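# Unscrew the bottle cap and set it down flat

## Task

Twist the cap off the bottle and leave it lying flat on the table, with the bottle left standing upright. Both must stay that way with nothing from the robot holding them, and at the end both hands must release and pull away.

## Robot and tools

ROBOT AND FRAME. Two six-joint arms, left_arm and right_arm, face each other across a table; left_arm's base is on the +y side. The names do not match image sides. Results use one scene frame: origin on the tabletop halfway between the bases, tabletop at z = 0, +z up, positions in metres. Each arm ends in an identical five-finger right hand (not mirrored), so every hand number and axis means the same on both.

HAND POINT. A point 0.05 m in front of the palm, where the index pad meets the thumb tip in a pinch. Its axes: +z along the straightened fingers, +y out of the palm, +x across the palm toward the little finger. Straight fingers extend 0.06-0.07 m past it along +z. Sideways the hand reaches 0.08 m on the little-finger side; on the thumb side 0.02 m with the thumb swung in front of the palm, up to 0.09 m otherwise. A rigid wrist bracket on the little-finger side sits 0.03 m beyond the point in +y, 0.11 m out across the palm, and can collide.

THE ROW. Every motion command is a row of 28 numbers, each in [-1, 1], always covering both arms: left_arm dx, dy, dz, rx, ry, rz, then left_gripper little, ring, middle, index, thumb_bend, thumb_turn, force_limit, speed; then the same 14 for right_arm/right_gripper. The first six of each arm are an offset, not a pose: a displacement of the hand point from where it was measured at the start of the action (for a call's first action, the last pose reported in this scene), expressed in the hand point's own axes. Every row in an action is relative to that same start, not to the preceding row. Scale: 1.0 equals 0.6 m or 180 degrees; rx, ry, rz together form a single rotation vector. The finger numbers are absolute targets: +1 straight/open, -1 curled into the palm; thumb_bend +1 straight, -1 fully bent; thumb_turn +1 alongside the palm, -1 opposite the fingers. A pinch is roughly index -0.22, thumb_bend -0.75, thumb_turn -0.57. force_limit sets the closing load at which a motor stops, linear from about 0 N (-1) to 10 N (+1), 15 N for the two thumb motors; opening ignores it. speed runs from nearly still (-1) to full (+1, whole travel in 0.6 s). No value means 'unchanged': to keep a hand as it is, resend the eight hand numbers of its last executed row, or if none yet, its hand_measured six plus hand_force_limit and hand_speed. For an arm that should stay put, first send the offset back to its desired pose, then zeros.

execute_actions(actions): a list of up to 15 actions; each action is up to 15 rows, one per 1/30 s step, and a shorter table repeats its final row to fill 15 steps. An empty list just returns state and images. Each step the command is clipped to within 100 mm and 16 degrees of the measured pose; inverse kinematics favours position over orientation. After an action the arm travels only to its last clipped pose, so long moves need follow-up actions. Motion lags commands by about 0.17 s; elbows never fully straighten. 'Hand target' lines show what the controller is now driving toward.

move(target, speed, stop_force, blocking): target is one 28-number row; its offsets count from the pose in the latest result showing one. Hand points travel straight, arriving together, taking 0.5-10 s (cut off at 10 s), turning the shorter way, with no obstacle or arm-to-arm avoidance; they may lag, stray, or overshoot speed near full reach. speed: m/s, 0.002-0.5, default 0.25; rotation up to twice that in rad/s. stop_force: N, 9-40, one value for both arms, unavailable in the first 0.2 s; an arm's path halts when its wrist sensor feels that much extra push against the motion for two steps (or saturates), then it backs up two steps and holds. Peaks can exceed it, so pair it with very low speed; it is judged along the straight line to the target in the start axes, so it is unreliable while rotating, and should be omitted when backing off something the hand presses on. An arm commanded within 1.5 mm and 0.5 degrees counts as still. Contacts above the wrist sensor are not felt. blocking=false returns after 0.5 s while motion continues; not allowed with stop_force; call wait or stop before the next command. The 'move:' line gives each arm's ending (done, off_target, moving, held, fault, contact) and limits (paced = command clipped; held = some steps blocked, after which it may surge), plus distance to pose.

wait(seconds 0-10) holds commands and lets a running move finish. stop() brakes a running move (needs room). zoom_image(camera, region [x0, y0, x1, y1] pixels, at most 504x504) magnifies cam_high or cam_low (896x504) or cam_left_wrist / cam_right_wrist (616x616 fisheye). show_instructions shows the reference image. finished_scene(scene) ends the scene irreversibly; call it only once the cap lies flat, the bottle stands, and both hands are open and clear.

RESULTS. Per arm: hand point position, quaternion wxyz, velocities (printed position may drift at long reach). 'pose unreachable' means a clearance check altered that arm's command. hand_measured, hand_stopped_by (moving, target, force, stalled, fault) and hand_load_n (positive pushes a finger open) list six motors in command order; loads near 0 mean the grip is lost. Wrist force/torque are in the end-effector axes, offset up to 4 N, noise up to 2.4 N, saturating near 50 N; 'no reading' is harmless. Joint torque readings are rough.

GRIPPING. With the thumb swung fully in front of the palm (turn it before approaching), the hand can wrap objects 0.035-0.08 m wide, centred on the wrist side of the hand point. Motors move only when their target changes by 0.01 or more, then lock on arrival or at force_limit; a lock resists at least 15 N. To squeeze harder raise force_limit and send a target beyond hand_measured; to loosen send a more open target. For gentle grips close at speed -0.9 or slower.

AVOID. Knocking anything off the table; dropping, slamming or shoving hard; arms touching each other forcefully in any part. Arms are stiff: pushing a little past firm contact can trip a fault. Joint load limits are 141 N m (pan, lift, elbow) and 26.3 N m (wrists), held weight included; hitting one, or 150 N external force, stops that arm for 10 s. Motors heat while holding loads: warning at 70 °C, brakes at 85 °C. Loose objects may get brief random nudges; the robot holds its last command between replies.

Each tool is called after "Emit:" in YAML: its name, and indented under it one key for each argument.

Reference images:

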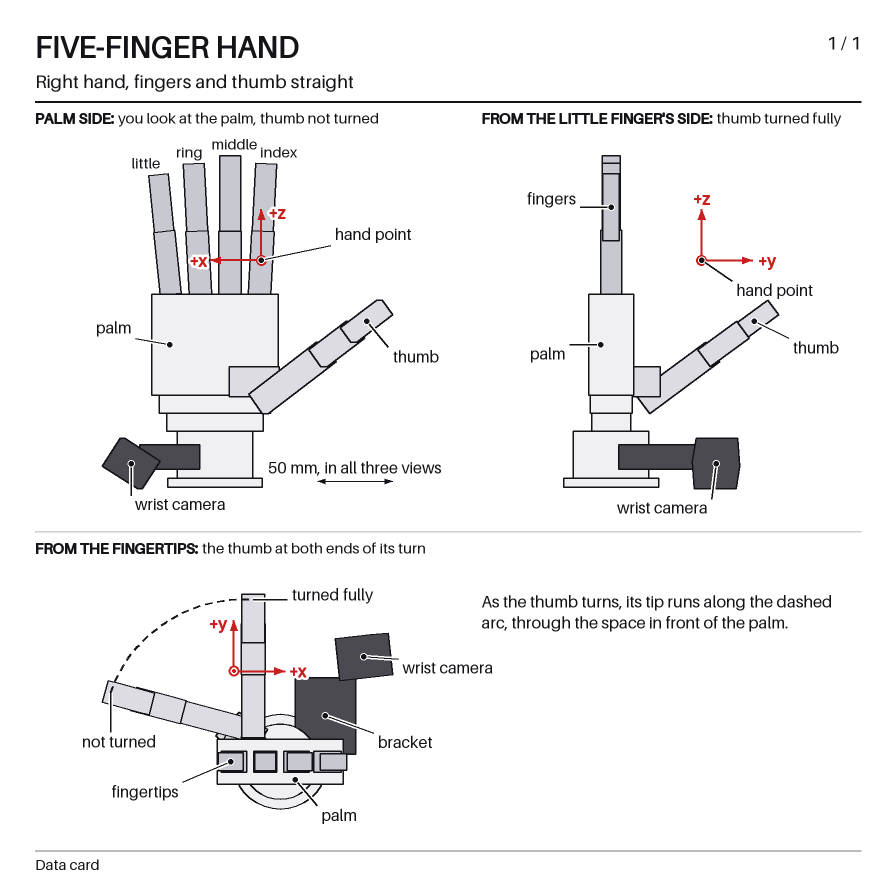

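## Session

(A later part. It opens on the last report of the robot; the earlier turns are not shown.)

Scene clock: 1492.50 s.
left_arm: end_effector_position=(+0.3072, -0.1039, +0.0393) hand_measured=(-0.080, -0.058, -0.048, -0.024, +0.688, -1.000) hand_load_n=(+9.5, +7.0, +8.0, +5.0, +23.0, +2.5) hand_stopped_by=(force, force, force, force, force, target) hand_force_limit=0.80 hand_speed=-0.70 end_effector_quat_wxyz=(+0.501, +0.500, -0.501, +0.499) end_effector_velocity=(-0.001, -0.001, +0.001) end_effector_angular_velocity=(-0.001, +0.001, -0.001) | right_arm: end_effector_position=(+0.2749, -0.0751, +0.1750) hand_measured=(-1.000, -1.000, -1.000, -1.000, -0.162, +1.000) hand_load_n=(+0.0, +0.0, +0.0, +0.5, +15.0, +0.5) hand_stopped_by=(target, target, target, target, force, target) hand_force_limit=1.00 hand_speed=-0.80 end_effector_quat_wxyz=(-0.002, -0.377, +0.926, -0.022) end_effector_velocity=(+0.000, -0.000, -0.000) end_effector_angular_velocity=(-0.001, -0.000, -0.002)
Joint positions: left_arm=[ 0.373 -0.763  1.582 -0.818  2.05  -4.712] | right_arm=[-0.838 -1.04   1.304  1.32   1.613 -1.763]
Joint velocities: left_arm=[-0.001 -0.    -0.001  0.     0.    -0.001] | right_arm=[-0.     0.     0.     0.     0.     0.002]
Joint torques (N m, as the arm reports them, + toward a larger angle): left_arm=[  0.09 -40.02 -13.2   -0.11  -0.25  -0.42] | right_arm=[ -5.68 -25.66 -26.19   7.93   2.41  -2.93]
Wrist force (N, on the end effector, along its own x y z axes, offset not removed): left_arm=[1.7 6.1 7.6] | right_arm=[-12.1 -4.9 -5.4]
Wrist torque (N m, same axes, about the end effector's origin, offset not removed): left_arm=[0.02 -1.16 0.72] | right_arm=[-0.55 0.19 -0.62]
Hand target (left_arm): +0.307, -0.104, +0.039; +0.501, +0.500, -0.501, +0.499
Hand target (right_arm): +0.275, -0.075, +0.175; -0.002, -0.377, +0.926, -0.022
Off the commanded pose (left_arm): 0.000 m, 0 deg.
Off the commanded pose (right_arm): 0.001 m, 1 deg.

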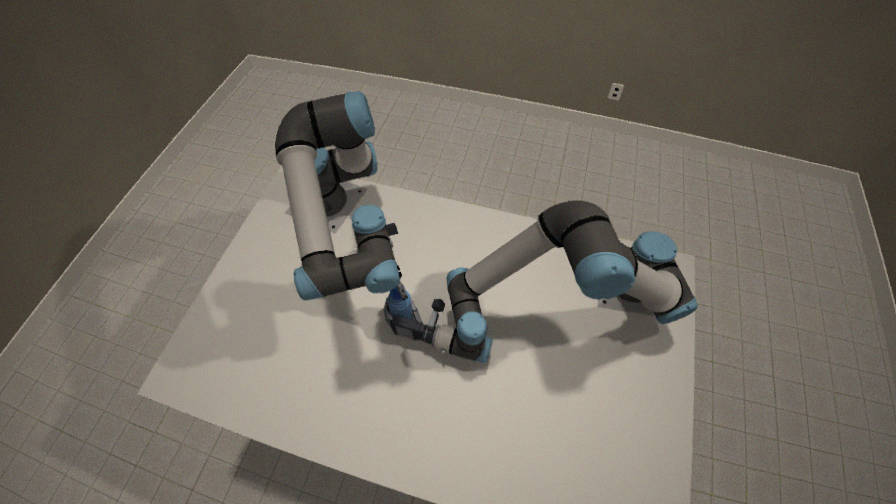

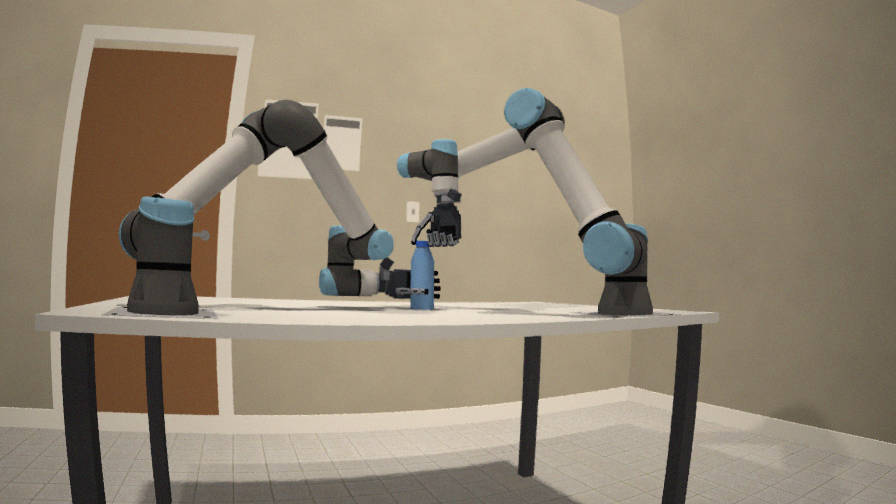

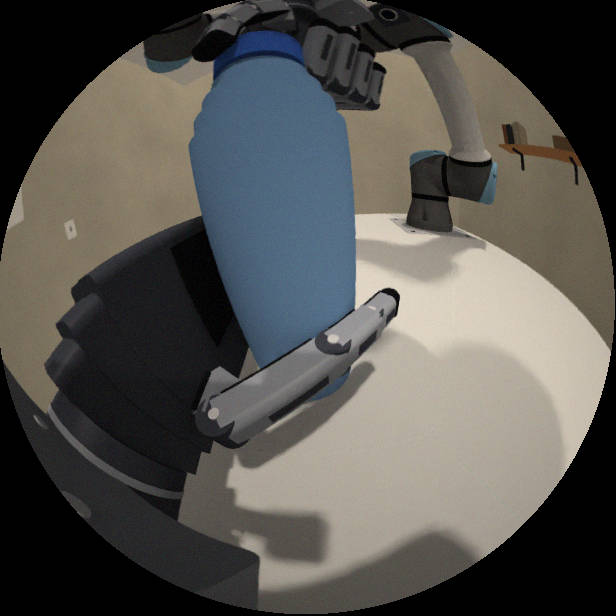

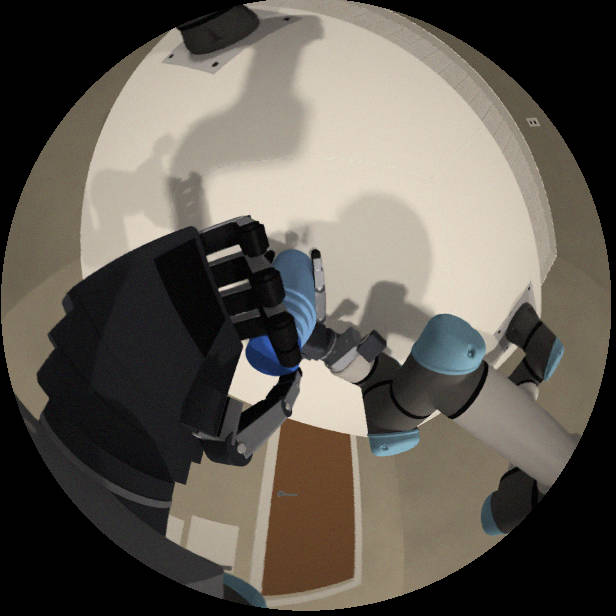

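Emit:
execute_actions:
  actions:
    - [[0,0,0,0,0,0,-0.9,-0.9,-0.9,-0.9,-0.9,-1,0.8,-0.7,-0.0005,0,-0.0003,-0.0025,-0.0013,0,-1,-1,-1,-1,-0.7,1,1,-0.8],[0,0,0,0,0,0,-0.9,-0.9,-0.9,-0.9,-0.9,-1,0.8,-0.7,-0.001,0,-0.0005,-0.005,-0.0026,0,-1,-1,-1,-1,-0.7,1,1,-0.8],[0,0,0,0,0,0,-0.9,-0.9,-0.9,-0.9,-0.9,-1,0.8,-0.7,-0.0015,0,-0.0008,-0.0075,-0.0039,0,-1,-1,-1,-1,-0.7,1,1,-0.8],[0,0,0,0,0,0,-0.9,-0.9,-0.9,-0.9,-0.9,-1,0.8,-0.7,-0.002,0,-0.001,-0.01,-0.0052,0,-1,-1,-1,-1,-0.7,1,1,-0.8],[0,0,0,0,0,0,-0.9,-0.9,-0.9,-0.9,-0.9,-1,0.8,-0.7,-0.0025,0,-0.0013,-0.0125,-0.0065,0,-1,-1,-1,-1,-0.7,1,1,-0.8]]
    - [[0,0,0,0,0,0,-0.9,-0.9,-0.9,-0.9,-0.9,-1,0.8,-0.7,0.00182,-0.00165,0,-0.001,-0.0005,-0.0111,-1,-1,-1,-1,-0.7,1,1,-0.8],[0,0,0,0,0,0,-0.9,-0.9,-0.9,-0.9,-0.9,-1,0.8,-0.7,0.00357,-0.00336,-0.0001,-0.001,-0.0005,-0.0222,-1,-1,-1,-1,-0.7,1,1,-0.8],[0,0,0,0,0,0,-0.9,-0.9,-0.9,-0.9,-0.9,-1,0.8,-0.7,0.00527,-0.00513,-0.0001,-0.001,-0.0005,-0.0333,-1,-1,-1,-1,-0.7,1,1,-0.8],[0,0,0,0,0,0,-0.9,-0.9,-0.9,-0.9,-0.9,-1,0.8,-0.7,0.0069,-0.00696,-0.0001,-0.001,-0.0005,-0.0444,-1,-1,-1,-1,-0.7,1,1,-0.8],[0,0,0,0,0,0,-0.9,-0.9,-0.9,-0.9,-0.9,-1,0.8,-0.7,0.00847,-0.00885,-0.00015,-0.001,-0.0005,-0.0556,-1,-1,-1,-1,-0.7,1,1,-0.8],[0,0,0,0,0,0,-0.9,-0.9,-0.9,-0.9,-0.9,-1,0.8,-0.7,0.00997,-0.01079,-0.0002,-0.002,-0.001,-0.0667,-1,-1,-1,-1,-0.7,1,1,-0.8],[0,0,0,0,0,0,-0.9,-0.9,-0.9,-0.9,-0.9,-1,0.8,-0.7,0.0114,-0.01278,-0.0002,-0.002,-0.001,-0.0778,-1,-1,-1,-1,-0.7,1,1,-0.8],[0,0,0,0,0,0,-0.9,-0.9,-0.9,-0.9,-0.9,-1,0.8,-0.7,0.01277,-0.01482,-0.00025,-0.002,-0.001,-0.0889,-1,-1,-1,-1,-0.7,1,1,-0.8],[0,0,0,0,0,0,-0.9,-0.9,-0.9,-0.9,-0.9,-1,0.8,-0.7,0.01406,-0.0169,-0.0003,-0.002,-0.001,-0.1,-1,-1,-1,-1,-0.7,1,1,-0.8],[0,0,0,0,0,0,-0.9,-0.9,-0.9,-0.9,-0.9,-1,0.8,-0.7,0.01528,-0.01903,-0.0003,-0.002,-0.001,-0.1111,-1,-1,-1,-1,-0.7,1,1,-0.8],[0,0,0,0,0,0,-0.9,-0.9,-0.9,-0.9,-0.9,-1,0.8,-0.7,0.01642,-0.0212,-0.00035,-0.002,-0.001,-0.1222,-1,-1,-1,-1,-0.7,1,1,-0.8],[0,0,0,0,0,0,-0.9,-0.9,-0.9,-0.9,-0.9,-1,0.8,-0.7,0.01748,-0.02341,-0.00035,-0.002,-0.001,-0.1333,-1,-1,-1,-1,-0.7,1,1,-0.8],[0,0,0,0,0,0,-0.9,-0.9,-0.9,-0.9,-0.9,-1,0.8,-0.7,0.01847,-0.02566,-0.0004,-0.002,-0.001,-0.1444,-1,-1,-1,-1,-0.7,1,1,-0.8],[0,0,0,0,0,0,-0.9,-0.9,-0.9,-0.9,-0.9,-1,0.8,-0.7,0.01938,-0.02794,-0.0004,-0.002,-0.001,-0.1556,-1,-1,-1,-1,-0.7,1,1,-0.8],[0,0,0,0,0,0,-0.9,-0.9,-0.9,-0.9,-0.9,-1,0.8,-0.7,0.02021,-0.03024,-0.00045,-0.002,-0.001,-0.1667,-1,-1,-1,-1,-0.7,1,1,-0.8]]
    - [[0,0,0,0,0,0,-0.9,-0.9,-0.9,-0.9,-0.9,-1,0.8,-0.7,0.00997,-0.00709,-0.0002,-0.002,-0.001,-0.0667,-1,-1,-1,-1,-0.7,1,1,-0.8],[0,0,0,0,0,0,-0.9,-0.9,-0.9,-0.9,-0.9,-1,0.8,-0.7,0.0114,-0.00908,-0.0002,-0.002,-0.001,-0.0778,-1,-1,-1,-1,-0.7,1,1,-0.8],[0,0,0,0,0,0,-0.9,-0.9,-0.9,-0.9,-0.9,-1,0.8,-0.7,0.01277,-0.01112,-0.00025,-0.002,-0.001,-0.0889,-1,-1,-1,-1,-0.7,1,1,-0.8],[0,0,0,0,0,0,-0.9,-0.9,-0.9,-0.9,-0.9,-1,0.8,-0.7,0.01406,-0.0132,-0.0003,-0.002,-0.001,-0.1,-1,-1,-1,-1,-0.7,1,1,-0.8],[0,0,0,0,0,0,-0.9,-0.9,-0.9,-0.9,-0.9,-1,0.8,-0.7,0.01528,-0.01533,-0.0003,-0.002,-0.001,-0.1111,-1,-1,-1,-1,-0.7,1,1,-0.8],[0,0,0,0,0,0,-0.9,-0.9,-0.9,-0.9,-0.9,-1,0.8,-0.7,0.01642,-0.0175,-0.00035,-0.002,-0.001,-0.1222,-1,-1,-1,-1,-0.7,1,1,-0.8],[0,0,0,0,0,0,-0.9,-0.9,-0.9,-0.9,-0.9,-1,0.8,-0.7,0.01748,-0.01971,-0.00035,-0.002,-0.001,-0.1333,-1,-1,-1,-1,-0.7,1,1,-0.8],[0,0,0,0,0,0,-0.9,-0.9,-0.9,-0.9,-0.9,-1,0.8,-0.7,0.01847,-0.02196,-0.0004,-0.002,-0.001,-0.1444,-1,-1,-1,-1,-0.7,1,1,-0.8],[0,0,0,0,0,0,-0.9,-0.9,-0.9,-0.9,-0.9,-1,0.8,-0.7,0.01938,-0.02424,-0.0004,-0.002,-0.001,-0.1556,-1,-1,-1,-1,-0.7,1,1,-0.8],[0,0,0,0,0,0,-0.9,-0.9,-0.9,-0.9,-0.9,-1,0.8,-0.7,0.02021,-0.02654,-0.00045,-0.002,-0.001,-0.1667,-1,-1,-1,-1,-0.7,1,1,-0.8],[0,0,0,0,0,0,-0.9,-0.9,-0.9,-0.9,-0.9,-1,0.8,-0.7,0.02096,-0.02888,-0.0005,-0.002,-0.001,-0.1778,-1,-1,-1,-1,-0.7,1,1,-0.8],[0,0,0,0,0,0,-0.9,-0.9,-0.9,-0.9,-0.9,-1,0.8,-0.7,0.02162,-0.03124,-0.0005,-0.002,-0.001,-0.1889,-1,-1,-1,-1,-0.7,1,1,-0.8],[0,0,0,0,0,0,-0.9,-0.9,-0.9,-0.9,-0.9,-1,0.8,-0.7,0.0222,-0.03362,-0.00055,-0.002,-0.001,-0.2,-1,-1,-1,-1,-0.7,1,1,-0.8],[0,0,0,0,0,0,-0.9,-0.9,-0.9,-0.9,-0.9,-1,0.8,-0.7,0.0227,-0.03602,-0.00055,-0.002,-0.001,-0.2111,-1,-1,-1,-1,-0.7,1,1,-0.8],[0,0,0,0,0,0,-0.9,-0.9,-0.9,-0.9,-0.9,-1,0.8,-0.7,0.02312,-0.03844,-0.0006,-0.002,-0.001,-0.2222,-1,-1,-1,-1,-0.7,1,1,-0.8]]
    - [[0,0,0,0,0,0,-0.9,-0.9,-0.9,-0.9,-0.9,-1,0.8,-0.7,0.00997,-0.00709,-0.0002,-0.002,-0.001,-0.0667,-1,-1,-1,-1,-0.7,1,1,-0.8],[0,0,0,0,0,0,-0.9,-0.9,-0.9,-0.9,-0.9,-1,0.8,-0.7,0.0114,-0.00908,-0.0002,-0.002,-0.001,-0.0778,-1,-1,-1,-1,-0.7,1,1,-0.8],[0,0,0,0,0,0,-0.9,-0.9,-0.9,-0.9,-0.9,-1,0.8,-0.7,0.01277,-0.01112,-0.00025,-0.002,-0.001,-0.0889,-1,-1,-1,-1,-0.7,1,1,-0.8],[0,0,0,0,0,0,-0.9,-0.9,-0.9,-0.9,-0.9,-1,0.8,-0.7,0.01406,-0.0132,-0.0003,-0.002,-0.001,-0.1,-1,-1,-1,-1,-0.7,1,1,-0.8],[0,0,0,0,0,0,-0.9,-0.9,-0.9,-0.9,-0.9,-1,0.8,-0.7,0.01528,-0.01533,-0.0003,-0.002,-0.001,-0.1111,-1,-1,-1,-1,-0.7,1,1,-0.8],[0,0,0,0,0,0,-0.9,-0.9,-0.9,-0.9,-0.9,-1,0.8,-0.7,0.01642,-0.0175,-0.00035,-0.002,-0.001,-0.1222,-1,-1,-1,-1,-0.7,1,1,-0.8],[0,0,0,0,0,0,-0.9,-0.9,-0.9,-0.9,-0.9,-1,0.8,-0.7,0.01748,-0.01971,-0.00035,-0.002,-0.001,-0.1333,-1,-1,-1,-1,-0.7,1,1,-0.8],[0,0,0,0,0,0,-0.9,-0.9,-0.9,-0.9,-0.9,-1,0.8,-0.7,0.01847,-0.02196,-0.0004,-0.002,-0.001,-0.1444,-1,-1,-1,-1,-0.7,1,1,-0.8],[0,0,0,0,0,0,-0.9,-0.9,-0.9,-0.9,-0.9,-1,0.8,-0.7,0.01938,-0.02424,-0.0004,-0.002,-0.001,-0.1556,-1,-1,-1,-1,-0.7,1,1,-0.8],[0,0,0,0,0,0,-0.9,-0.9,-0.9,-0.9,-0.9,-1,0.8,-0.7,0.02021,-0.02654,-0.00045,-0.002,-0.001,-0.1667,-1,-1,-1,-1,-0.7,1,1,-0.8],[0,0,0,0,0,0,-0.9,-0.9,-0.9,-0.9,-0.9,-1,0.8,-0.7,0.02096,-0.02888,-0.0005,-0.002,-0.001,-0.1778,-1,-1,-1,-1,-0.7,1,1,-0.8],[0,0,0,0,0,0,-0.9,-0.9,-0.9,-0.9,-0.9,-1,0.8,-0.7,0.02162,-0.03124,-0.0005,-0.002,-0.001,-0.1889,-1,-1,-1,-1,-0.7,1,1,-0.8],[0,0,0,0,0,0,-0.9,-0.9,-0.9,-0.9,-0.9,-1,0.8,-0.7,0.0222,-0.03362,-0.00055,-0.002,-0.001,-0.2,-1,-1,-1,-1,-0.7,1,1,-0.8],[0,0,0,0,0,0,-0.9,-0.9,-0.9,-0.9,-0.9,-1,0.8,-0.7,0.0227,-0.03602,-0.00055,-0.002,-0.001,-0.2111,-1,-1,-1,-1,-0.7,1,1,-0.8],[0,0,0,0,0,0,-0.9,-0.9,-0.9,-0.9,-0.9,-1,0.8,-0.7,0.02312,-0.03844,-0.0006,-0.002,-0.001,-0.2222,-1,-1,-1,-1,-0.7,1,1,-0.8]]

Emit:
wait:
  seconds: 0.5

Scene clock: 1614.50 s.
left_arm: end_effector_position=(+0.3072, -0.1039, +0.0393) hand_measured=(-0.078, -0.058, -0.048, -0.024, +0.688, -1.000) hand_load_n=(+12.0, +9.0, +8.5, +4.5, +22.0, -0.5) hand_stopped_by=(force, force, force, force, force, target) hand_force_limit=0.80 hand_speed=-0.70 end_effector_quat_wxyz=(+0.501, +0.500, -0.501, +0.499) end_effector_velocity=(+0.000, +0.000, +0.000) end_effector_angular_velocity=(-0.000, +0.000, +0.000) | right_arm: end_effector_position=(+0.3079, -0.1185, +0.1760) hand_measured=(-1.000, -1.000, -1.000, -1.000, -0.162, +1.000) hand_load_n=(+0.0, +0.0, +0.0, -0.5, +15.0, +0.5) hand_stopped_by=(target, target, target, target, force, target) hand_force_limit=1.00 hand_speed=-0.80 end_effector_quat_wxyz=(+0.004, -0.883, +0.469, -0.002) end_effector_velocity=(+0.041, -0.009, -0.001) end_effector_angular_velocity=(-0.007, -0.005, +1.030)
Joint positions: left_arm=[ 0.373 -0.763  1.582 -0.818  2.05  -4.712] | right_arm=[-0.891 -0.861  1.007  1.416  1.57  -3.208]
Joint velocities: left_arm=[ 0. -0.  0. -0. -0. -0.] | right_arm=[ 0.063  0.184 -0.315  0.13   0.    -0.968]
Joint torques (N m, as the arm reports them, + toward a larger angle): left_arm=[ -0.38 -40.04 -12.47  -0.78  -0.25  -0.56] | right_arm=[  3.2  -29.74 -31.87   5.1    1.42  -4.75]
Wrist force (N, on the end effector, along its own x y z axes, offset not removed): left_arm=[-8.3 -2.1 9.8] | right_arm=[-11.6 -5.8 -7.9]
Wrist torque (N m, same axes, about the end effector's origin, offset not removed): left_arm=[0.21 -1.15 -0.83] | right_arm=[-0.15 0.35 -0.54]
Hand target (left_arm): +0.307, -0.104, +0.039; +0.501, +0.500, -0.501, +0.499
Hand target (right_arm): +0.314, -0.120, +0.176; -0.004, +0.918, -0.397, +0.003
Off the commanded pose (left_arm): 0.000 m, 0 deg.
Off the commanded pose (right_arm): 0.006 m, 10 deg.

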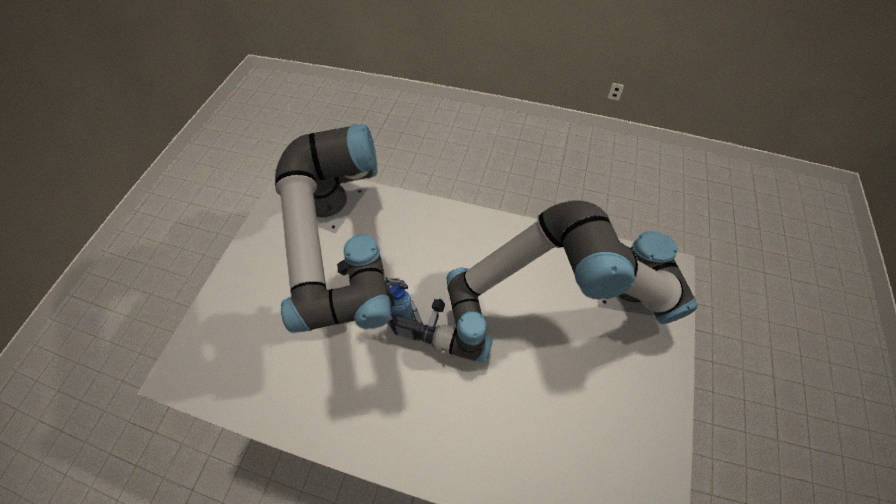

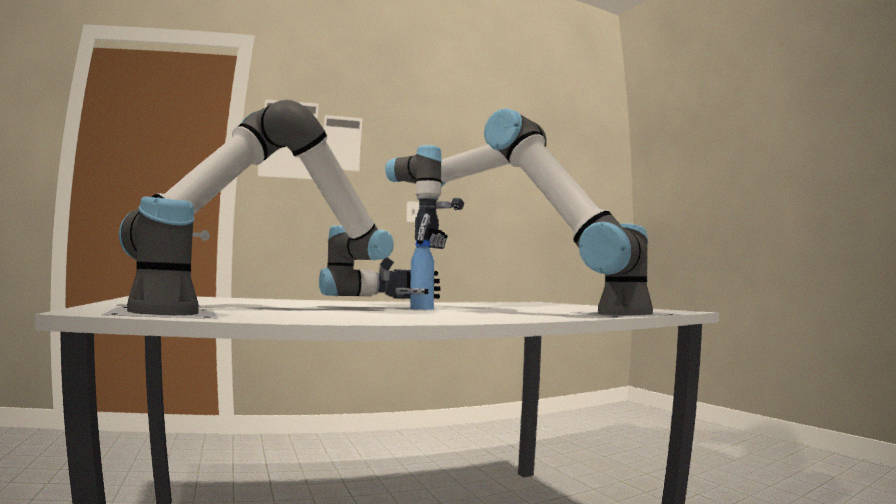

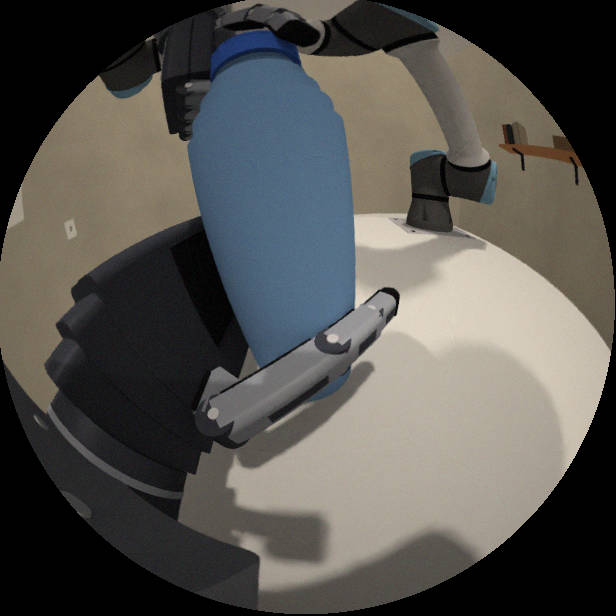

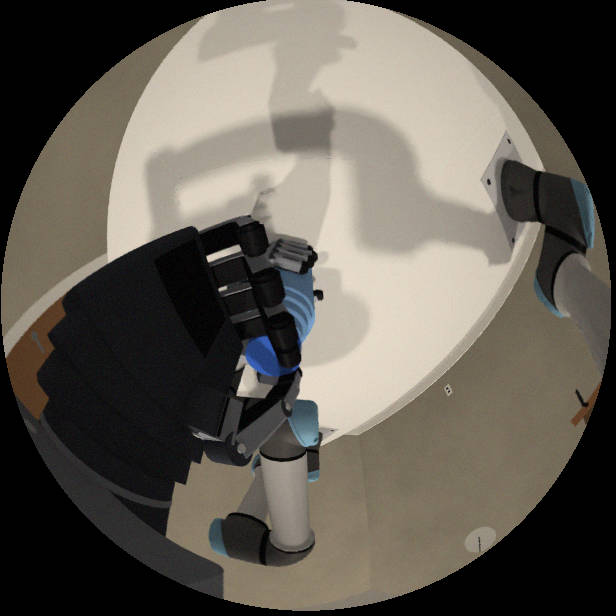

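Scene clock: 1615.00 s.
left_arm: end_effector_position=(+0.3072, -0.1039, +0.0393) hand_measured=(-0.078, -0.058, -0.048, -0.024, +0.688, -1.000) hand_load_n=(+12.5, +9.5, +8.5, +4.5, +22.0, -1.5) hand_stopped_by=(force, force, force, force, force, target) hand_force_limit=0.80 hand_speed=-0.70 end_effector_quat_wxyz=(+0.501, +0.500, -0.501, +0.499) end_effector_velocity=(-0.001, +0.000, -0.000) end_effector_angular_velocity=(+0.001, -0.000, -0.001) | right_arm: end_effector_position=(+0.3144, -0.1201, +0.1761) hand_measured=(-1.000, -1.000, -1.000, -1.000, -0.162, +1.000) hand_load_n=(+0.0, +0.0, +0.0, +0.0, +15.0, +0.5) hand_stopped_by=(target, target, target, target, force, target) hand_force_limit=1.00 hand_speed=-0.80 end_effector_quat_wxyz=(+0.004, -0.918, +0.397, -0.003) end_effector_velocity=(+0.001, -0.000, +0.000) end_effector_angular_velocity=(-0.000, -0.002, +0.013)
Joint positions: left_arm=[ 0.373 -0.763  1.582 -0.818  2.05  -4.712] | right_arm=[-0.881 -0.834  0.961  1.435  1.57  -3.357]
Joint velocities: left_arm=[-0.001 -0.     0.001 -0.     0.     0.   ] | right_arm=[ 0.001  0.001 -0.004  0.001  0.001 -0.012]
Joint torques (N m, as the arm reports them, + toward a larger angle): left_arm=[  0.06 -41.26 -12.71  -1.17  -0.25  -0.46] | right_arm=[  0.71 -31.81 -30.74   4.58   2.2   -2.94]
Wrist force (N, on the end effector, along its own x y z axes, offset not removed): left_arm=[-6.3 -4.4 11.6] | right_arm=[-12.6 -7.8 -7.2]
Wrist torque (N m, same axes, about the end effector's origin, offset not removed): left_arm=[0.00 -1.51 -0.88] | right_arm=[-0.31 0.32 -0.42]
Hand target (left_arm): +0.307, -0.104, +0.039; +0.501, +0.500, -0.501, +0.499
Hand target (right_arm): +0.314, -0.120, +0.176; -0.004, +0.918, -0.397, +0.003
Off the commanded pose (left_arm): 0.000 m, 0 deg.
Off the commanded pose (right_arm): 0.001 m, 1 deg.
wait: 0.50 s; at rest by 0.47 s

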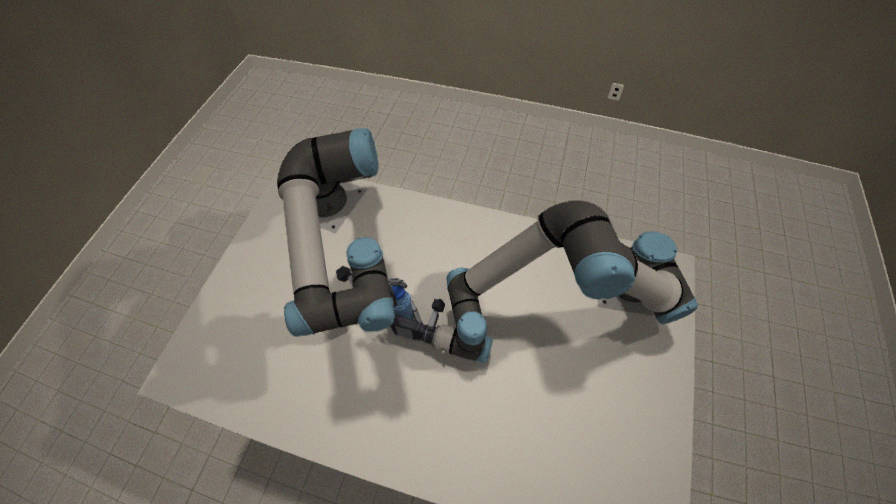

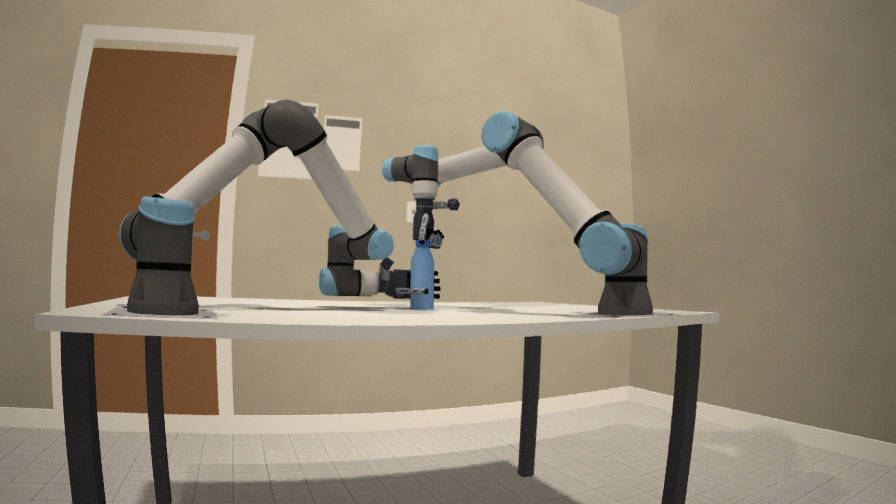

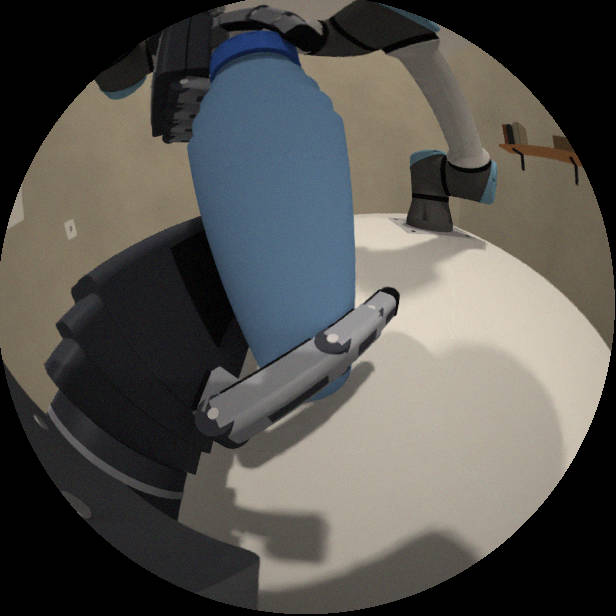

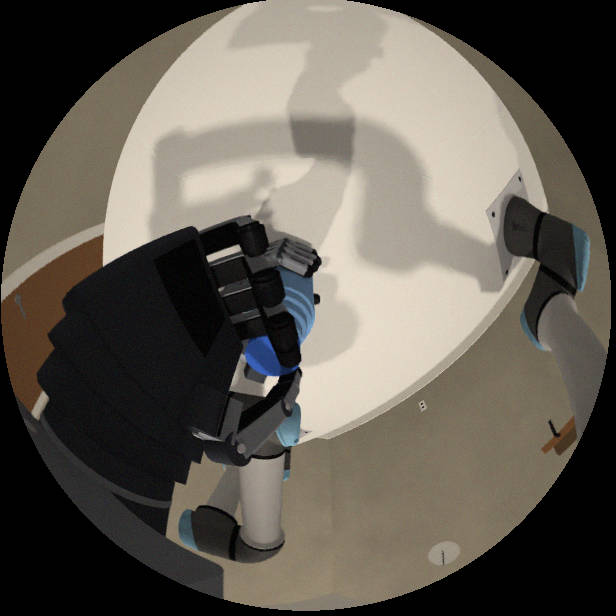

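Emit:
execute_actions:
  actions:
    - [[0,0,0,0,0,0,-0.9,-0.9,-0.9,-0.9,-0.9,-1,0.8,-0.7,0.0013,-0.0019,-0.0002,-0.001,-0.0005,-0.0111,-1,-1,-1,-1,-0.7,1,1,-0.8],[0,0,0,0,0,0,-0.9,-0.9,-0.9,-0.9,-0.9,-1,0.8,-0.7,0.0026,-0.0038,-0.0003,-0.002,-0.001,-0.0222,-1,-1,-1,-1,-0.7,1,1,-0.8],[0,0,0,0,0,0,-0.9,-0.9,-0.9,-0.9,-0.9,-1,0.8,-0.7,0.0038,-0.0057,-0.0004,-0.003,-0.001,-0.0333,-1,-1,-1,-1,-0.7,1,1,-0.8],[0,0,0,0,0,0,-0.9,-0.9,-0.9,-0.9,-0.9,-1,0.8,-0.7,0.0049,-0.00776,-0.0005,-0.004,-0.001,-0.0444,-1,-1,-1,-1,-0.7,1,1,-0.8],[0,0,0,0,0,0,-0.9,-0.9,-0.9,-0.9,-0.9,-1,0.8,-0.7,0.00647,-0.00965,-0.0006,-0.004,-0.001,-0.0556,-1,-1,-1,-1,-0.7,1,1,-0.8],[0,0,0,0,0,0,-0.9,-0.9,-0.9,-0.9,-0.9,-1,0.8,-0.7,0.00797,-0.01159,-0.00065,-0.004,-0.001,-0.0667,-1,-1,-1,-1,-0.7,1,1,-0.8],[0,0,0,0,0,0,-0.9,-0.9,-0.9,-0.9,-0.9,-1,0.8,-0.7,0.0094,-0.01358,-0.0007,-0.004,-0.001,-0.0778,-1,-1,-1,-1,-0.7,1,1,-0.8],[0,0,0,0,0,0,-0.9,-0.9,-0.9,-0.9,-0.9,-1,0.8,-0.7,0.01077,-0.01562,-0.0007,-0.004,-0.001,-0.0889,-1,-1,-1,-1,-0.7,1,1,-0.8],[0,0,0,0,0,0,-0.9,-0.9,-0.9,-0.9,-0.9,-1,0.8,-0.7,0.01206,-0.0177,-0.00075,-0.004,-0.001,-0.1,-1,-1,-1,-1,-0.7,1,1,-0.8],[0,0,0,0,0,0,-0.9,-0.9,-0.9,-0.9,-0.9,-1,0.8,-0.7,0.01328,-0.01983,-0.0008,-0.004,-0.001,-0.1111,-1,-1,-1,-1,-0.7,1,1,-0.8],[0,0,0,0,0,0,-0.9,-0.9,-0.9,-0.9,-0.9,-1,0.8,-0.7,0.01442,-0.022,-0.00085,-0.004,-0.001,-0.1222,-1,-1,-1,-1,-0.7,1,1,-0.8],[0,0,0,0,0,0,-0.9,-0.9,-0.9,-0.9,-0.9,-1,0.8,-0.7,0.01548,-0.02421,-0.0009,-0.004,-0.001,-0.1333,-1,-1,-1,-1,-0.7,1,1,-0.8],[0,0,0,0,0,0,-0.9,-0.9,-0.9,-0.9,-0.9,-1,0.8,-0.7,0.01647,-0.02646,-0.0009,-0.004,-0.001,-0.1444,-1,-1,-1,-1,-0.7,1,1,-0.8],[0,0,0,0,0,0,-0.9,-0.9,-0.9,-0.9,-0.9,-1,0.8,-0.7,0.01738,-0.02874,-0.00095,-0.004,-0.001,-0.1556,-1,-1,-1,-1,-0.7,1,1,-0.8],[0,0,0,0,0,0,-0.9,-0.9,-0.9,-0.9,-0.9,-1,0.8,-0.7,0.01821,-0.03104,-0.001,-0.004,-0.001,-0.1667,-1,-1,-1,-1,-0.7,1,1,-0.8]]
    - [[0,0,0,0,0,0,-0.9,-0.9,-0.9,-0.9,-0.9,-1,0.8,-0.7,0.00897,-0.00709,-0.00025,-0.003,-0.001,-0.0667,-1,-1,-1,-1,-0.7,1,1,-0.8],[0,0,0,0,0,0,-0.9,-0.9,-0.9,-0.9,-0.9,-1,0.8,-0.7,0.0104,-0.00908,-0.0003,-0.003,-0.001,-0.0778,-1,-1,-1,-1,-0.7,1,1,-0.8],[0,0,0,0,0,0,-0.9,-0.9,-0.9,-0.9,-0.9,-1,0.8,-0.7,0.01177,-0.01112,-0.0003,-0.003,-0.001,-0.0889,-1,-1,-1,-1,-0.7,1,1,-0.8],[0,0,0,0,0,0,-0.9,-0.9,-0.9,-0.9,-0.9,-1,0.8,-0.7,0.01306,-0.0132,-0.00035,-0.003,-0.001,-0.1,-1,-1,-1,-1,-0.7,1,1,-0.8],[0,0,0,0,0,0,-0.9,-0.9,-0.9,-0.9,-0.9,-1,0.8,-0.7,0.01428,-0.01533,-0.0004,-0.003,-0.001,-0.1111,-1,-1,-1,-1,-0.7,1,1,-0.8],[0,0,0,0,0,0,-0.9,-0.9,-0.9,-0.9,-0.9,-1,0.8,-0.7,0.01542,-0.0175,-0.00045,-0.003,-0.001,-0.1222,-1,-1,-1,-1,-0.7,1,1,-0.8],[0,0,0,0,0,0,-0.9,-0.9,-0.9,-0.9,-0.9,-1,0.8,-0.7,0.01648,-0.01971,-0.0005,-0.003,-0.001,-0.1333,-1,-1,-1,-1,-0.7,1,1,-0.8],[0,0,0,0,0,0,-0.9,-0.9,-0.9,-0.9,-0.9,-1,0.8,-0.7,0.01747,-0.02196,-0.0005,-0.003,-0.001,-0.1444,-1,-1,-1,-1,-0.7,1,1,-0.8],[0,0,0,0,0,0,-0.9,-0.9,-0.9,-0.9,-0.9,-1,0.8,-0.7,0.01838,-0.02424,-0.00055,-0.003,-0.001,-0.1556,-1,-1,-1,-1,-0.7,1,1,-0.8],[0,0,0,0,0,0,-0.9,-0.9,-0.9,-0.9,-0.9,-1,0.8,-0.7,0.01921,-0.02654,-0.0006,-0.003,-0.001,-0.1667,-1,-1,-1,-1,-0.7,1,1,-0.8],[0,0,0,0,0,0,-0.9,-0.9,-0.9,-0.9,-0.9,-1,0.8,-0.7,0.01996,-0.02888,-0.00065,-0.003,-0.001,-0.1778,-1,-1,-1,-1,-0.7,1,1,-0.8],[0,0,0,0,0,0,-0.9,-0.9,-0.9,-0.9,-0.9,-1,0.8,-0.7,0.02062,-0.03124,-0.0007,-0.003,-0.001,-0.1889,-1,-1,-1,-1,-0.7,1,1,-0.8],[0,0,0,0,0,0,-0.9,-0.9,-0.9,-0.9,-0.9,-1,0.8,-0.7,0.0212,-0.03362,-0.0007,-0.003,-0.001,-0.2,-1,-1,-1,-1,-0.7,1,1,-0.8],[0,0,0,0,0,0,-0.9,-0.9,-0.9,-0.9,-0.9,-1,0.8,-0.7,0.0217,-0.03602,-0.00075,-0.003,-0.001,-0.2111,-1,-1,-1,-1,-0.7,1,1,-0.8],[0,0,0,0,0,0,-0.9,-0.9,-0.9,-0.9,-0.9,-1,0.8,-0.7,0.02212,-0.03844,-0.0008,-0.003,-0.001,-0.2222,-1,-1,-1,-1,-0.7,1,1,-0.8]]
    - [[0,0,0,0,0,0,-0.9,-0.9,-0.9,-0.9,-0.9,-1,0.8,-0.7,0.00897,-0.00709,-0.00025,-0.003,-0.001,-0.0667,-1,-1,-1,-1,-0.7,1,1,-0.8],[0,0,0,0,0,0,-0.9,-0.9,-0.9,-0.9,-0.9,-1,0.8,-0.7,0.0104,-0.00908,-0.0003,-0.003,-0.001,-0.0778,-1,-1,-1,-1,-0.7,1,1,-0.8],[0,0,0,0,0,0,-0.9,-0.9,-0.9,-0.9,-0.9,-1,0.8,-0.7,0.01177,-0.01112,-0.0003,-0.003,-0.001,-0.0889,-1,-1,-1,-1,-0.7,1,1,-0.8],[0,0,0,0,0,0,-0.9,-0.9,-0.9,-0.9,-0.9,-1,0.8,-0.7,0.01306,-0.0132,-0.00035,-0.003,-0.001,-0.1,-1,-1,-1,-1,-0.7,1,1,-0.8],[0,0,0,0,0,0,-0.9,-0.9,-0.9,-0.9,-0.9,-1,0.8,-0.7,0.01428,-0.01533,-0.0004,-0.003,-0.001,-0.1111,-1,-1,-1,-1,-0.7,1,1,-0.8],[0,0,0,0,0,0,-0.9,-0.9,-0.9,-0.9,-0.9,-1,0.8,-0.7,0.01542,-0.0175,-0.00045,-0.003,-0.001,-0.1222,-1,-1,-1,-1,-0.7,1,1,-0.8],[0,0,0,0,0,0,-0.9,-0.9,-0.9,-0.9,-0.9,-1,0.8,-0.7,0.01648,-0.01971,-0.0005,-0.003,-0.001,-0.1333,-1,-1,-1,-1,-0.7,1,1,-0.8],[0,0,0,0,0,0,-0.9,-0.9,-0.9,-0.9,-0.9,-1,0.8,-0.7,0.01747,-0.02196,-0.0005,-0.003,-0.001,-0.1444,-1,-1,-1,-1,-0.7,1,1,-0.8],[0,0,0,0,0,0,-0.9,-0.9,-0.9,-0.9,-0.9,-1,0.8,-0.7,0.01838,-0.02424,-0.00055,-0.003,-0.001,-0.1556,-1,-1,-1,-1,-0.7,1,1,-0.8],[0,0,0,0,0,0,-0.9,-0.9,-0.9,-0.9,-0.9,-1,0.8,-0.7,0.01921,-0.02654,-0.0006,-0.003,-0.001,-0.1667,-1,-1,-1,-1,-0.7,1,1,-0.8],[0,0,0,0,0,0,-0.9,-0.9,-0.9,-0.9,-0.9,-1,0.8,-0.7,0.01996,-0.02888,-0.00065,-0.003,-0.001,-0.1778,-1,-1,-1,-1,-0.7,1,1,-0.8],[0,0,0,0,0,0,-0.9,-0.9,-0.9,-0.9,-0.9,-1,0.8,-0.7,0.02062,-0.03124,-0.0007,-0.003,-0.001,-0.1889,-1,-1,-1,-1,-0.7,1,1,-0.8],[0,0,0,0,0,0,-0.9,-0.9,-0.9,-0.9,-0.9,-1,0.8,-0.7,0.0212,-0.03362,-0.0007,-0.003,-0.001,-0.2,-1,-1,-1,-1,-0.7,1,1,-0.8],[0,0,0,0,0,0,-0.9,-0.9,-0.9,-0.9,-0.9,-1,0.8,-0.7,0.0217,-0.03602,-0.00075,-0.003,-0.001,-0.2111,-1,-1,-1,-1,-0.7,1,1,-0.8],[0,0,0,0,0,0,-0.9,-0.9,-0.9,-0.9,-0.9,-1,0.8,-0.7,0.02212,-0.03844,-0.0008,-0.003,-0.001,-0.2222,-1,-1,-1,-1,-0.7,1,1,-0.8]]
    - [[0,0,0,0,0,0,-0.9,-0.9,-0.9,-0.9,-0.9,-1,0.8,-0.7,0.00897,-0.00709,-0.00025,-0.003,-0.001,-0.0667,-1,-1,-1,-1,-0.7,1,1,-0.8],[0,0,0,0,0,0,-0.9,-0.9,-0.9,-0.9,-0.9,-1,0.8,-0.7,0.0104,-0.00908,-0.0003,-0.003,-0.001,-0.0778,-1,-1,-1,-1,-0.7,1,1,-0.8],[0,0,0,0,0,0,-0.9,-0.9,-0.9,-0.9,-0.9,-1,0.8,-0.7,0.01177,-0.01112,-0.0003,-0.003,-0.001,-0.0889,-1,-1,-1,-1,-0.7,1,1,-0.8],[0,0,0,0,0,0,-0.9,-0.9,-0.9,-0.9,-0.9,-1,0.8,-0.7,0.01306,-0.0132,-0.00035,-0.003,-0.001,-0.1,-1,-1,-1,-1,-0.7,1,1,-0.8],[0,0,0,0,0,0,-0.9,-0.9,-0.9,-0.9,-0.9,-1,0.8,-0.7,0.01428,-0.01533,-0.0004,-0.003,-0.001,-0.1111,-1,-1,-1,-1,-0.7,1,1,-0.8],[0,0,0,0,0,0,-0.9,-0.9,-0.9,-0.9,-0.9,-1,0.8,-0.7,0.01542,-0.0175,-0.00045,-0.003,-0.001,-0.1222,-1,-1,-1,-1,-0.7,1,1,-0.8],[0,0,0,0,0,0,-0.9,-0.9,-0.9,-0.9,-0.9,-1,0.8,-0.7,0.01648,-0.01971,-0.0005,-0.003,-0.001,-0.1333,-1,-1,-1,-1,-0.7,1,1,-0.8],[0,0,0,0,0,0,-0.9,-0.9,-0.9,-0.9,-0.9,-1,0.8,-0.7,0.01747,-0.02196,-0.0005,-0.003,-0.001,-0.1444,-1,-1,-1,-1,-0.7,1,1,-0.8],[0,0,0,0,0,0,-0.9,-0.9,-0.9,-0.9,-0.9,-1,0.8,-0.7,0.01838,-0.02424,-0.00055,-0.003,-0.001,-0.1556,-1,-1,-1,-1,-0.7,1,1,-0.8],[0,0,0,0,0,0,-0.9,-0.9,-0.9,-0.9,-0.9,-1,0.8,-0.7,0.01921,-0.02654,-0.0006,-0.003,-0.001,-0.1667,-1,-1,-1,-1,-0.7,1,1,-0.8],[0,0,0,0,0,0,-0.9,-0.9,-0.9,-0.9,-0.9,-1,0.8,-0.7,0.01996,-0.02888,-0.00065,-0.003,-0.001,-0.1778,-1,-1,-1,-1,-0.7,1,1,-0.8],[0,0,0,0,0,0,-0.9,-0.9,-0.9,-0.9,-0.9,-1,0.8,-0.7,0.02062,-0.03124,-0.0007,-0.003,-0.001,-0.1889,-1,-1,-1,-1,-0.7,1,1,-0.8],[0,0,0,0,0,0,-0.9,-0.9,-0.9,-0.9,-0.9,-1,0.8,-0.7,0.0212,-0.03362,-0.0007,-0.003,-0.001,-0.2,-1,-1,-1,-1,-0.7,1,1,-0.8],[0,0,0,0,0,0,-0.9,-0.9,-0.9,-0.9,-0.9,-1,0.8,-0.7,0.0217,-0.03602,-0.00075,-0.003,-0.001,-0.2111,-1,-1,-1,-1,-0.7,1,1,-0.8],[0,0,0,0,0,0,-0.9,-0.9,-0.9,-0.9,-0.9,-1,0.8,-0.7,0.02212,-0.03844,-0.0008,-0.003,-0.001,-0.2222,-1,-1,-1,-1,-0.7,1,1,-0.8]]

Emit:
wait:
  seconds: 0.5

Emit:
zoom_image:
  camera: "cam_low"
  region: [380, 190, 480, 270]

Scene clock: 1709.70 s.
left_arm: end_effector_position=(+0.3071, -0.1039, +0.0393) hand_measured=(-0.080, -0.058, -0.048, -0.024, +0.688, -1.000) hand_load_n=(+9.0, +7.0, +8.5, +5.5, +23.5, +3.0) hand_stopped_by=(force, force, force, force, force, target) hand_force_limit=0.80 hand_speed=-0.70 end_effector_quat_wxyz=(+0.501, +0.500, -0.501, +0.499) end_effector_velocity=(-0.000, -0.001, +0.001) end_effector_angular_velocity=(-0.001, -0.001, -0.001) | right_arm: end_effector_position=(+0.3558, -0.0663, +0.1771) hand_measured=(-1.000, -1.000, -1.000, -1.000, -0.162, +1.000) hand_load_n=(+0.0, +0.0, +0.0, -3.5, +13.5, +0.0) hand_stopped_by=(target, target, target, target, force, target) hand_force_limit=1.00 hand_speed=-0.80 end_effector_quat_wxyz=(+0.020, +0.847, +0.530, -0.005) end_effector_velocity=(-0.014, +0.040, -0.001) end_effector_angular_velocity=(-0.022, +0.040, +1.018)
Joint positions: left_arm=[ 0.373 -0.763  1.582 -0.818  2.05  -4.712] | right_arm=[-0.679 -0.729  0.787  1.529  1.608 -5.09 ]
Joint velocities: left_arm=[-0.001 -0.    -0.001  0.     0.     0.   ] | right_arm=[ 0.077 -0.132  0.243 -0.101  0.005 -0.942]
Joint torques (N m, as the arm reports them, + toward a larger angle): left_arm=[  6.64 -44.24 -13.95  -2.8   -1.24  -0.57] | right_arm=[  7.71 -56.57   4.06   2.16   1.63  -3.4 ]
Wrist force (N, on the end effector, along its own x y z axes, offset not removed): left_arm=[0.5 13.3 15.3] | right_arm=[15.0 2.2 -13.9]
Wrist torque (N m, same axes, about the end effector's origin, offset not removed): left_arm=[0.56 -1.29 1.18] | right_arm=[0.08 0.02 0.11]
Hand target (left_arm): +0.307, -0.104, +0.039; +0.501, +0.500, -0.501, +0.499
Hand target (right_arm): +0.354, -0.060, +0.177; +0.020, +0.803, +0.596, -0.006
Off the commanded pose (left_arm): 0.000 m, 0 deg.
Off the commanded pose (right_arm): 0.006 m, 10 deg.

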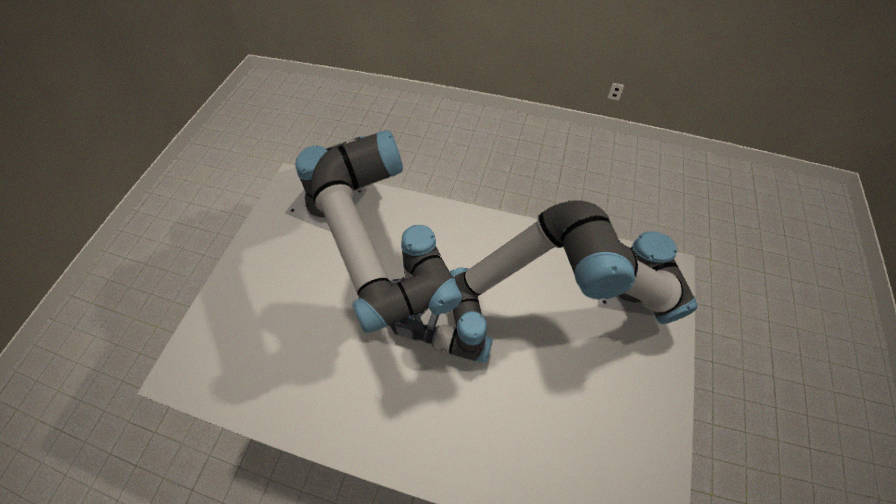

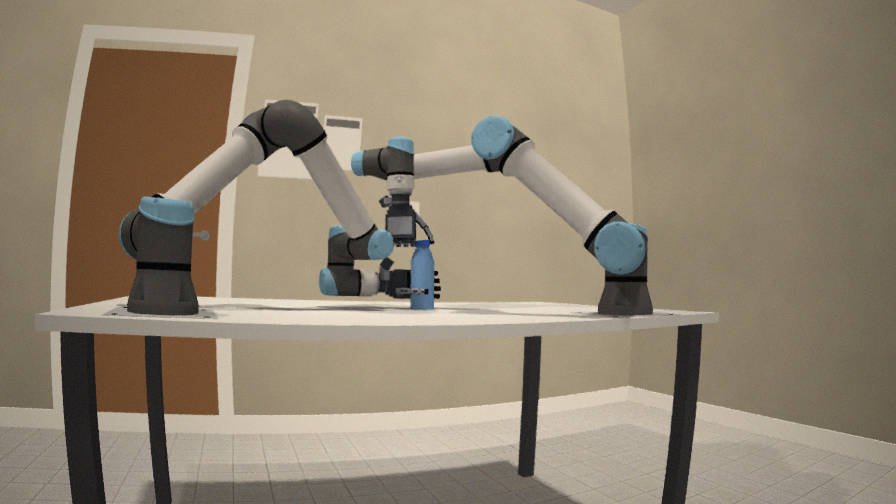

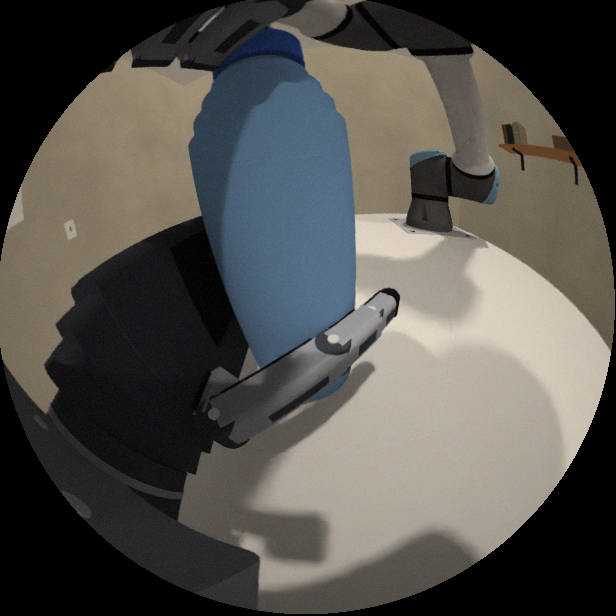

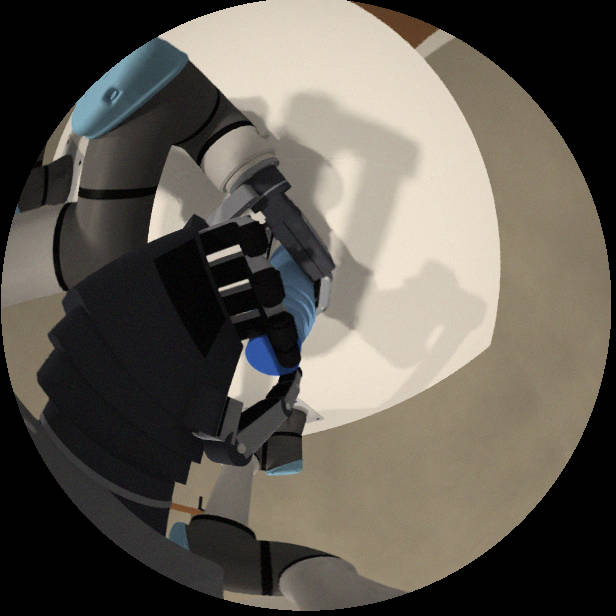

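Scene clock: 1710.20 s.
left_arm: end_effector_position=(+0.3071, -0.1039, +0.0393) hand_measured=(-0.080, -0.058, -0.048, -0.024, +0.688, -1.000) hand_load_n=(+8.5, +6.5, +8.0, +5.5, +23.5, +2.5) hand_stopped_by=(force, force, force, force, force, target) hand_force_limit=0.80 hand_speed=-0.70 end_effector_quat_wxyz=(+0.501, +0.500, -0.501, +0.499) end_effector_velocity=(+0.000, +0.000, +0.000) end_effector_angular_velocity=(-0.000, +0.002, +0.000) | right_arm: end_effector_position=(+0.3539, -0.0600, +0.1769) hand_measured=(-1.000, -1.000, -1.000, -1.000, -0.162, +1.000) hand_load_n=(+0.0, +0.0, +0.0, -2.0, +14.0, +0.0) hand_stopped_by=(target, target, target, target, force, target) hand_force_limit=1.00 hand_speed=-0.80 end_effector_quat_wxyz=(+0.020, +0.803, +0.595, -0.006) end_effector_velocity=(+0.000, +0.001, +0.000) end_effector_angular_velocity=(+0.001, -0.000, +0.012)
Joint positions: left_arm=[ 0.373 -0.763  1.582 -0.818  2.05  -4.712] | right_arm=[-0.669 -0.749  0.823  1.514  1.609 -5.237]
Joint velocities: left_arm=[ 0.    -0.    -0.     0.    -0.    -0.002] | right_arm=[ 0.001 -0.001  0.001 -0.001 -0.    -0.012]
Joint torques (N m, as the arm reports them, + toward a larger angle): left_arm=[ 12.02 -41.   -12.73  -2.55  -1.15  -0.45] | right_arm=[  7.72 -55.63  -0.73   1.06   1.36  -2.03]
Wrist force (N, on the end effector, along its own x y z axes, offset not removed): left_arm=[0.0 7.7 8.5] | right_arm=[8.3 -0.6 -12.1]
Wrist torque (N m, same axes, about the end effector's origin, offset not removed): left_arm=[0.13 -0.95 0.45] | right_arm=[-0.06 0.26 -0.10]
Hand target (left_arm): +0.307, -0.104, +0.039; +0.501, +0.500, -0.501, +0.499
Hand target (right_arm): +0.354, -0.060, +0.177; +0.020, +0.803, +0.596, -0.006
Off the commanded pose (left_arm): 0.000 m, 0 deg.
Off the commanded pose (right_arm): 0.001 m, 1 deg.
wait: 0.50 s; at rest by 0.47 s

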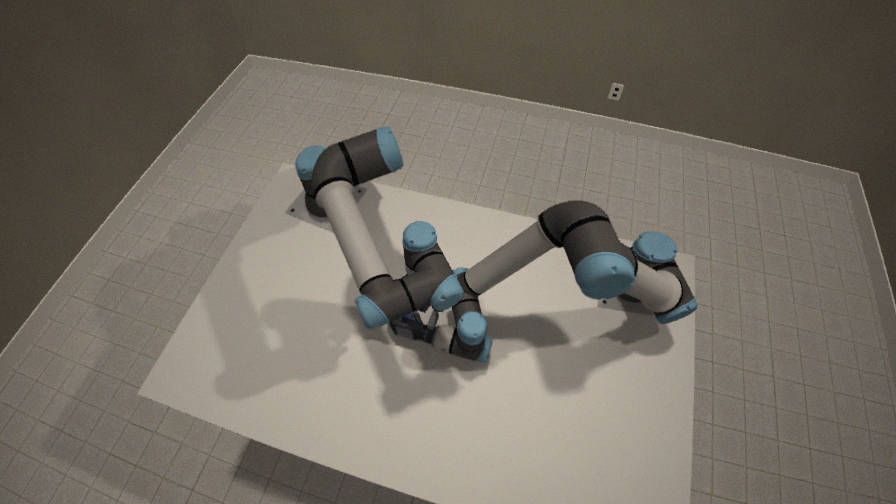

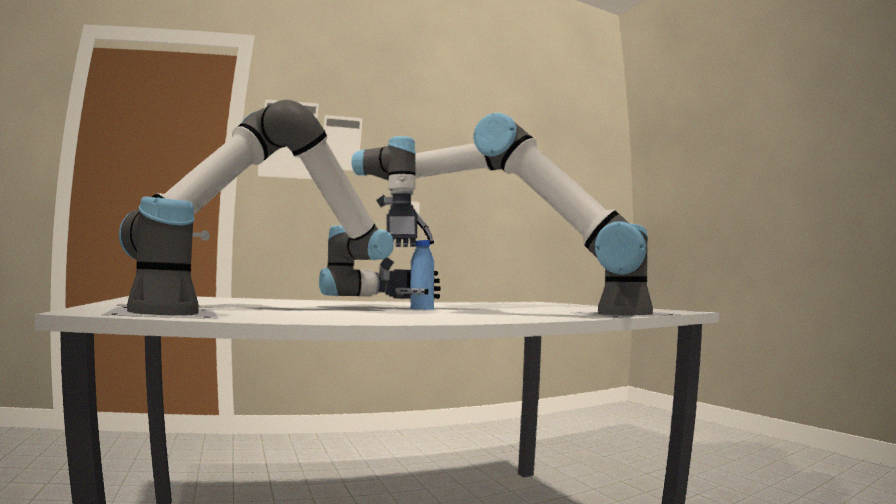

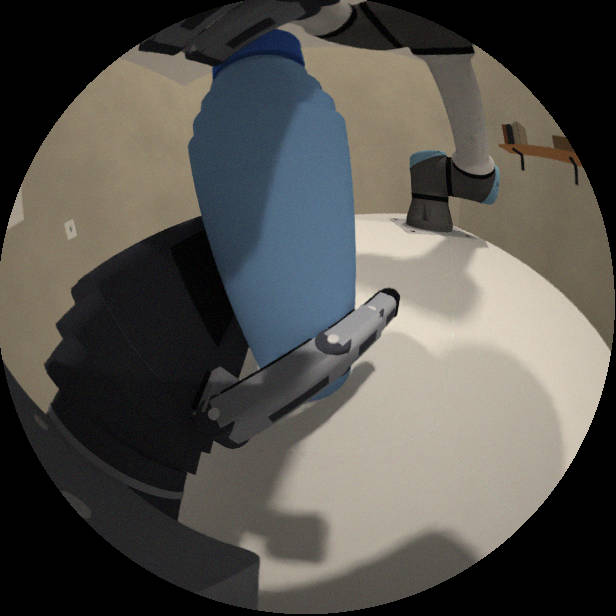

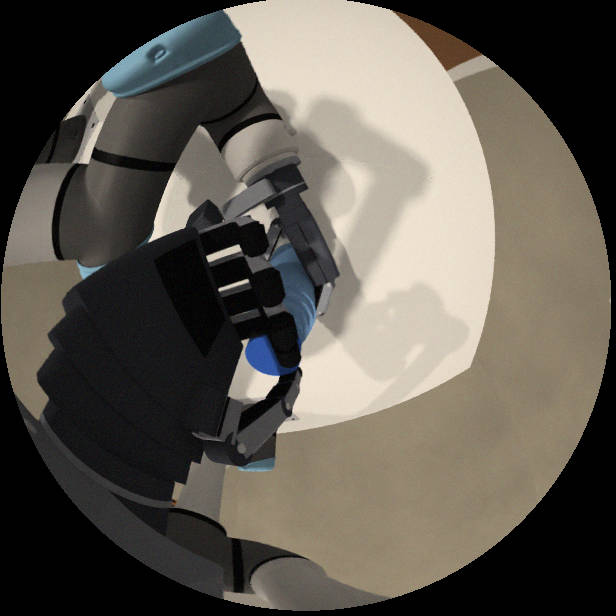

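Region (380, 190, 480, 270) of cam_low's 896x504 image, scaled by 5.040, with more detail than that image has; it fills the top 403 rows of this view, and the rest is white.

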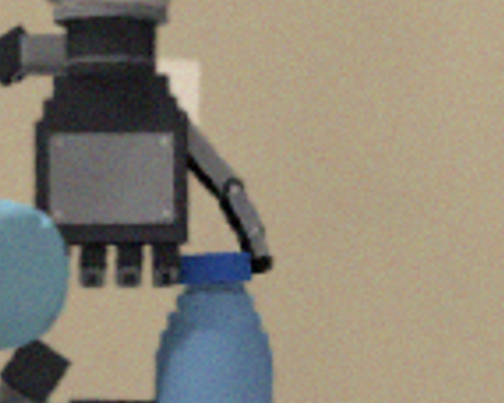

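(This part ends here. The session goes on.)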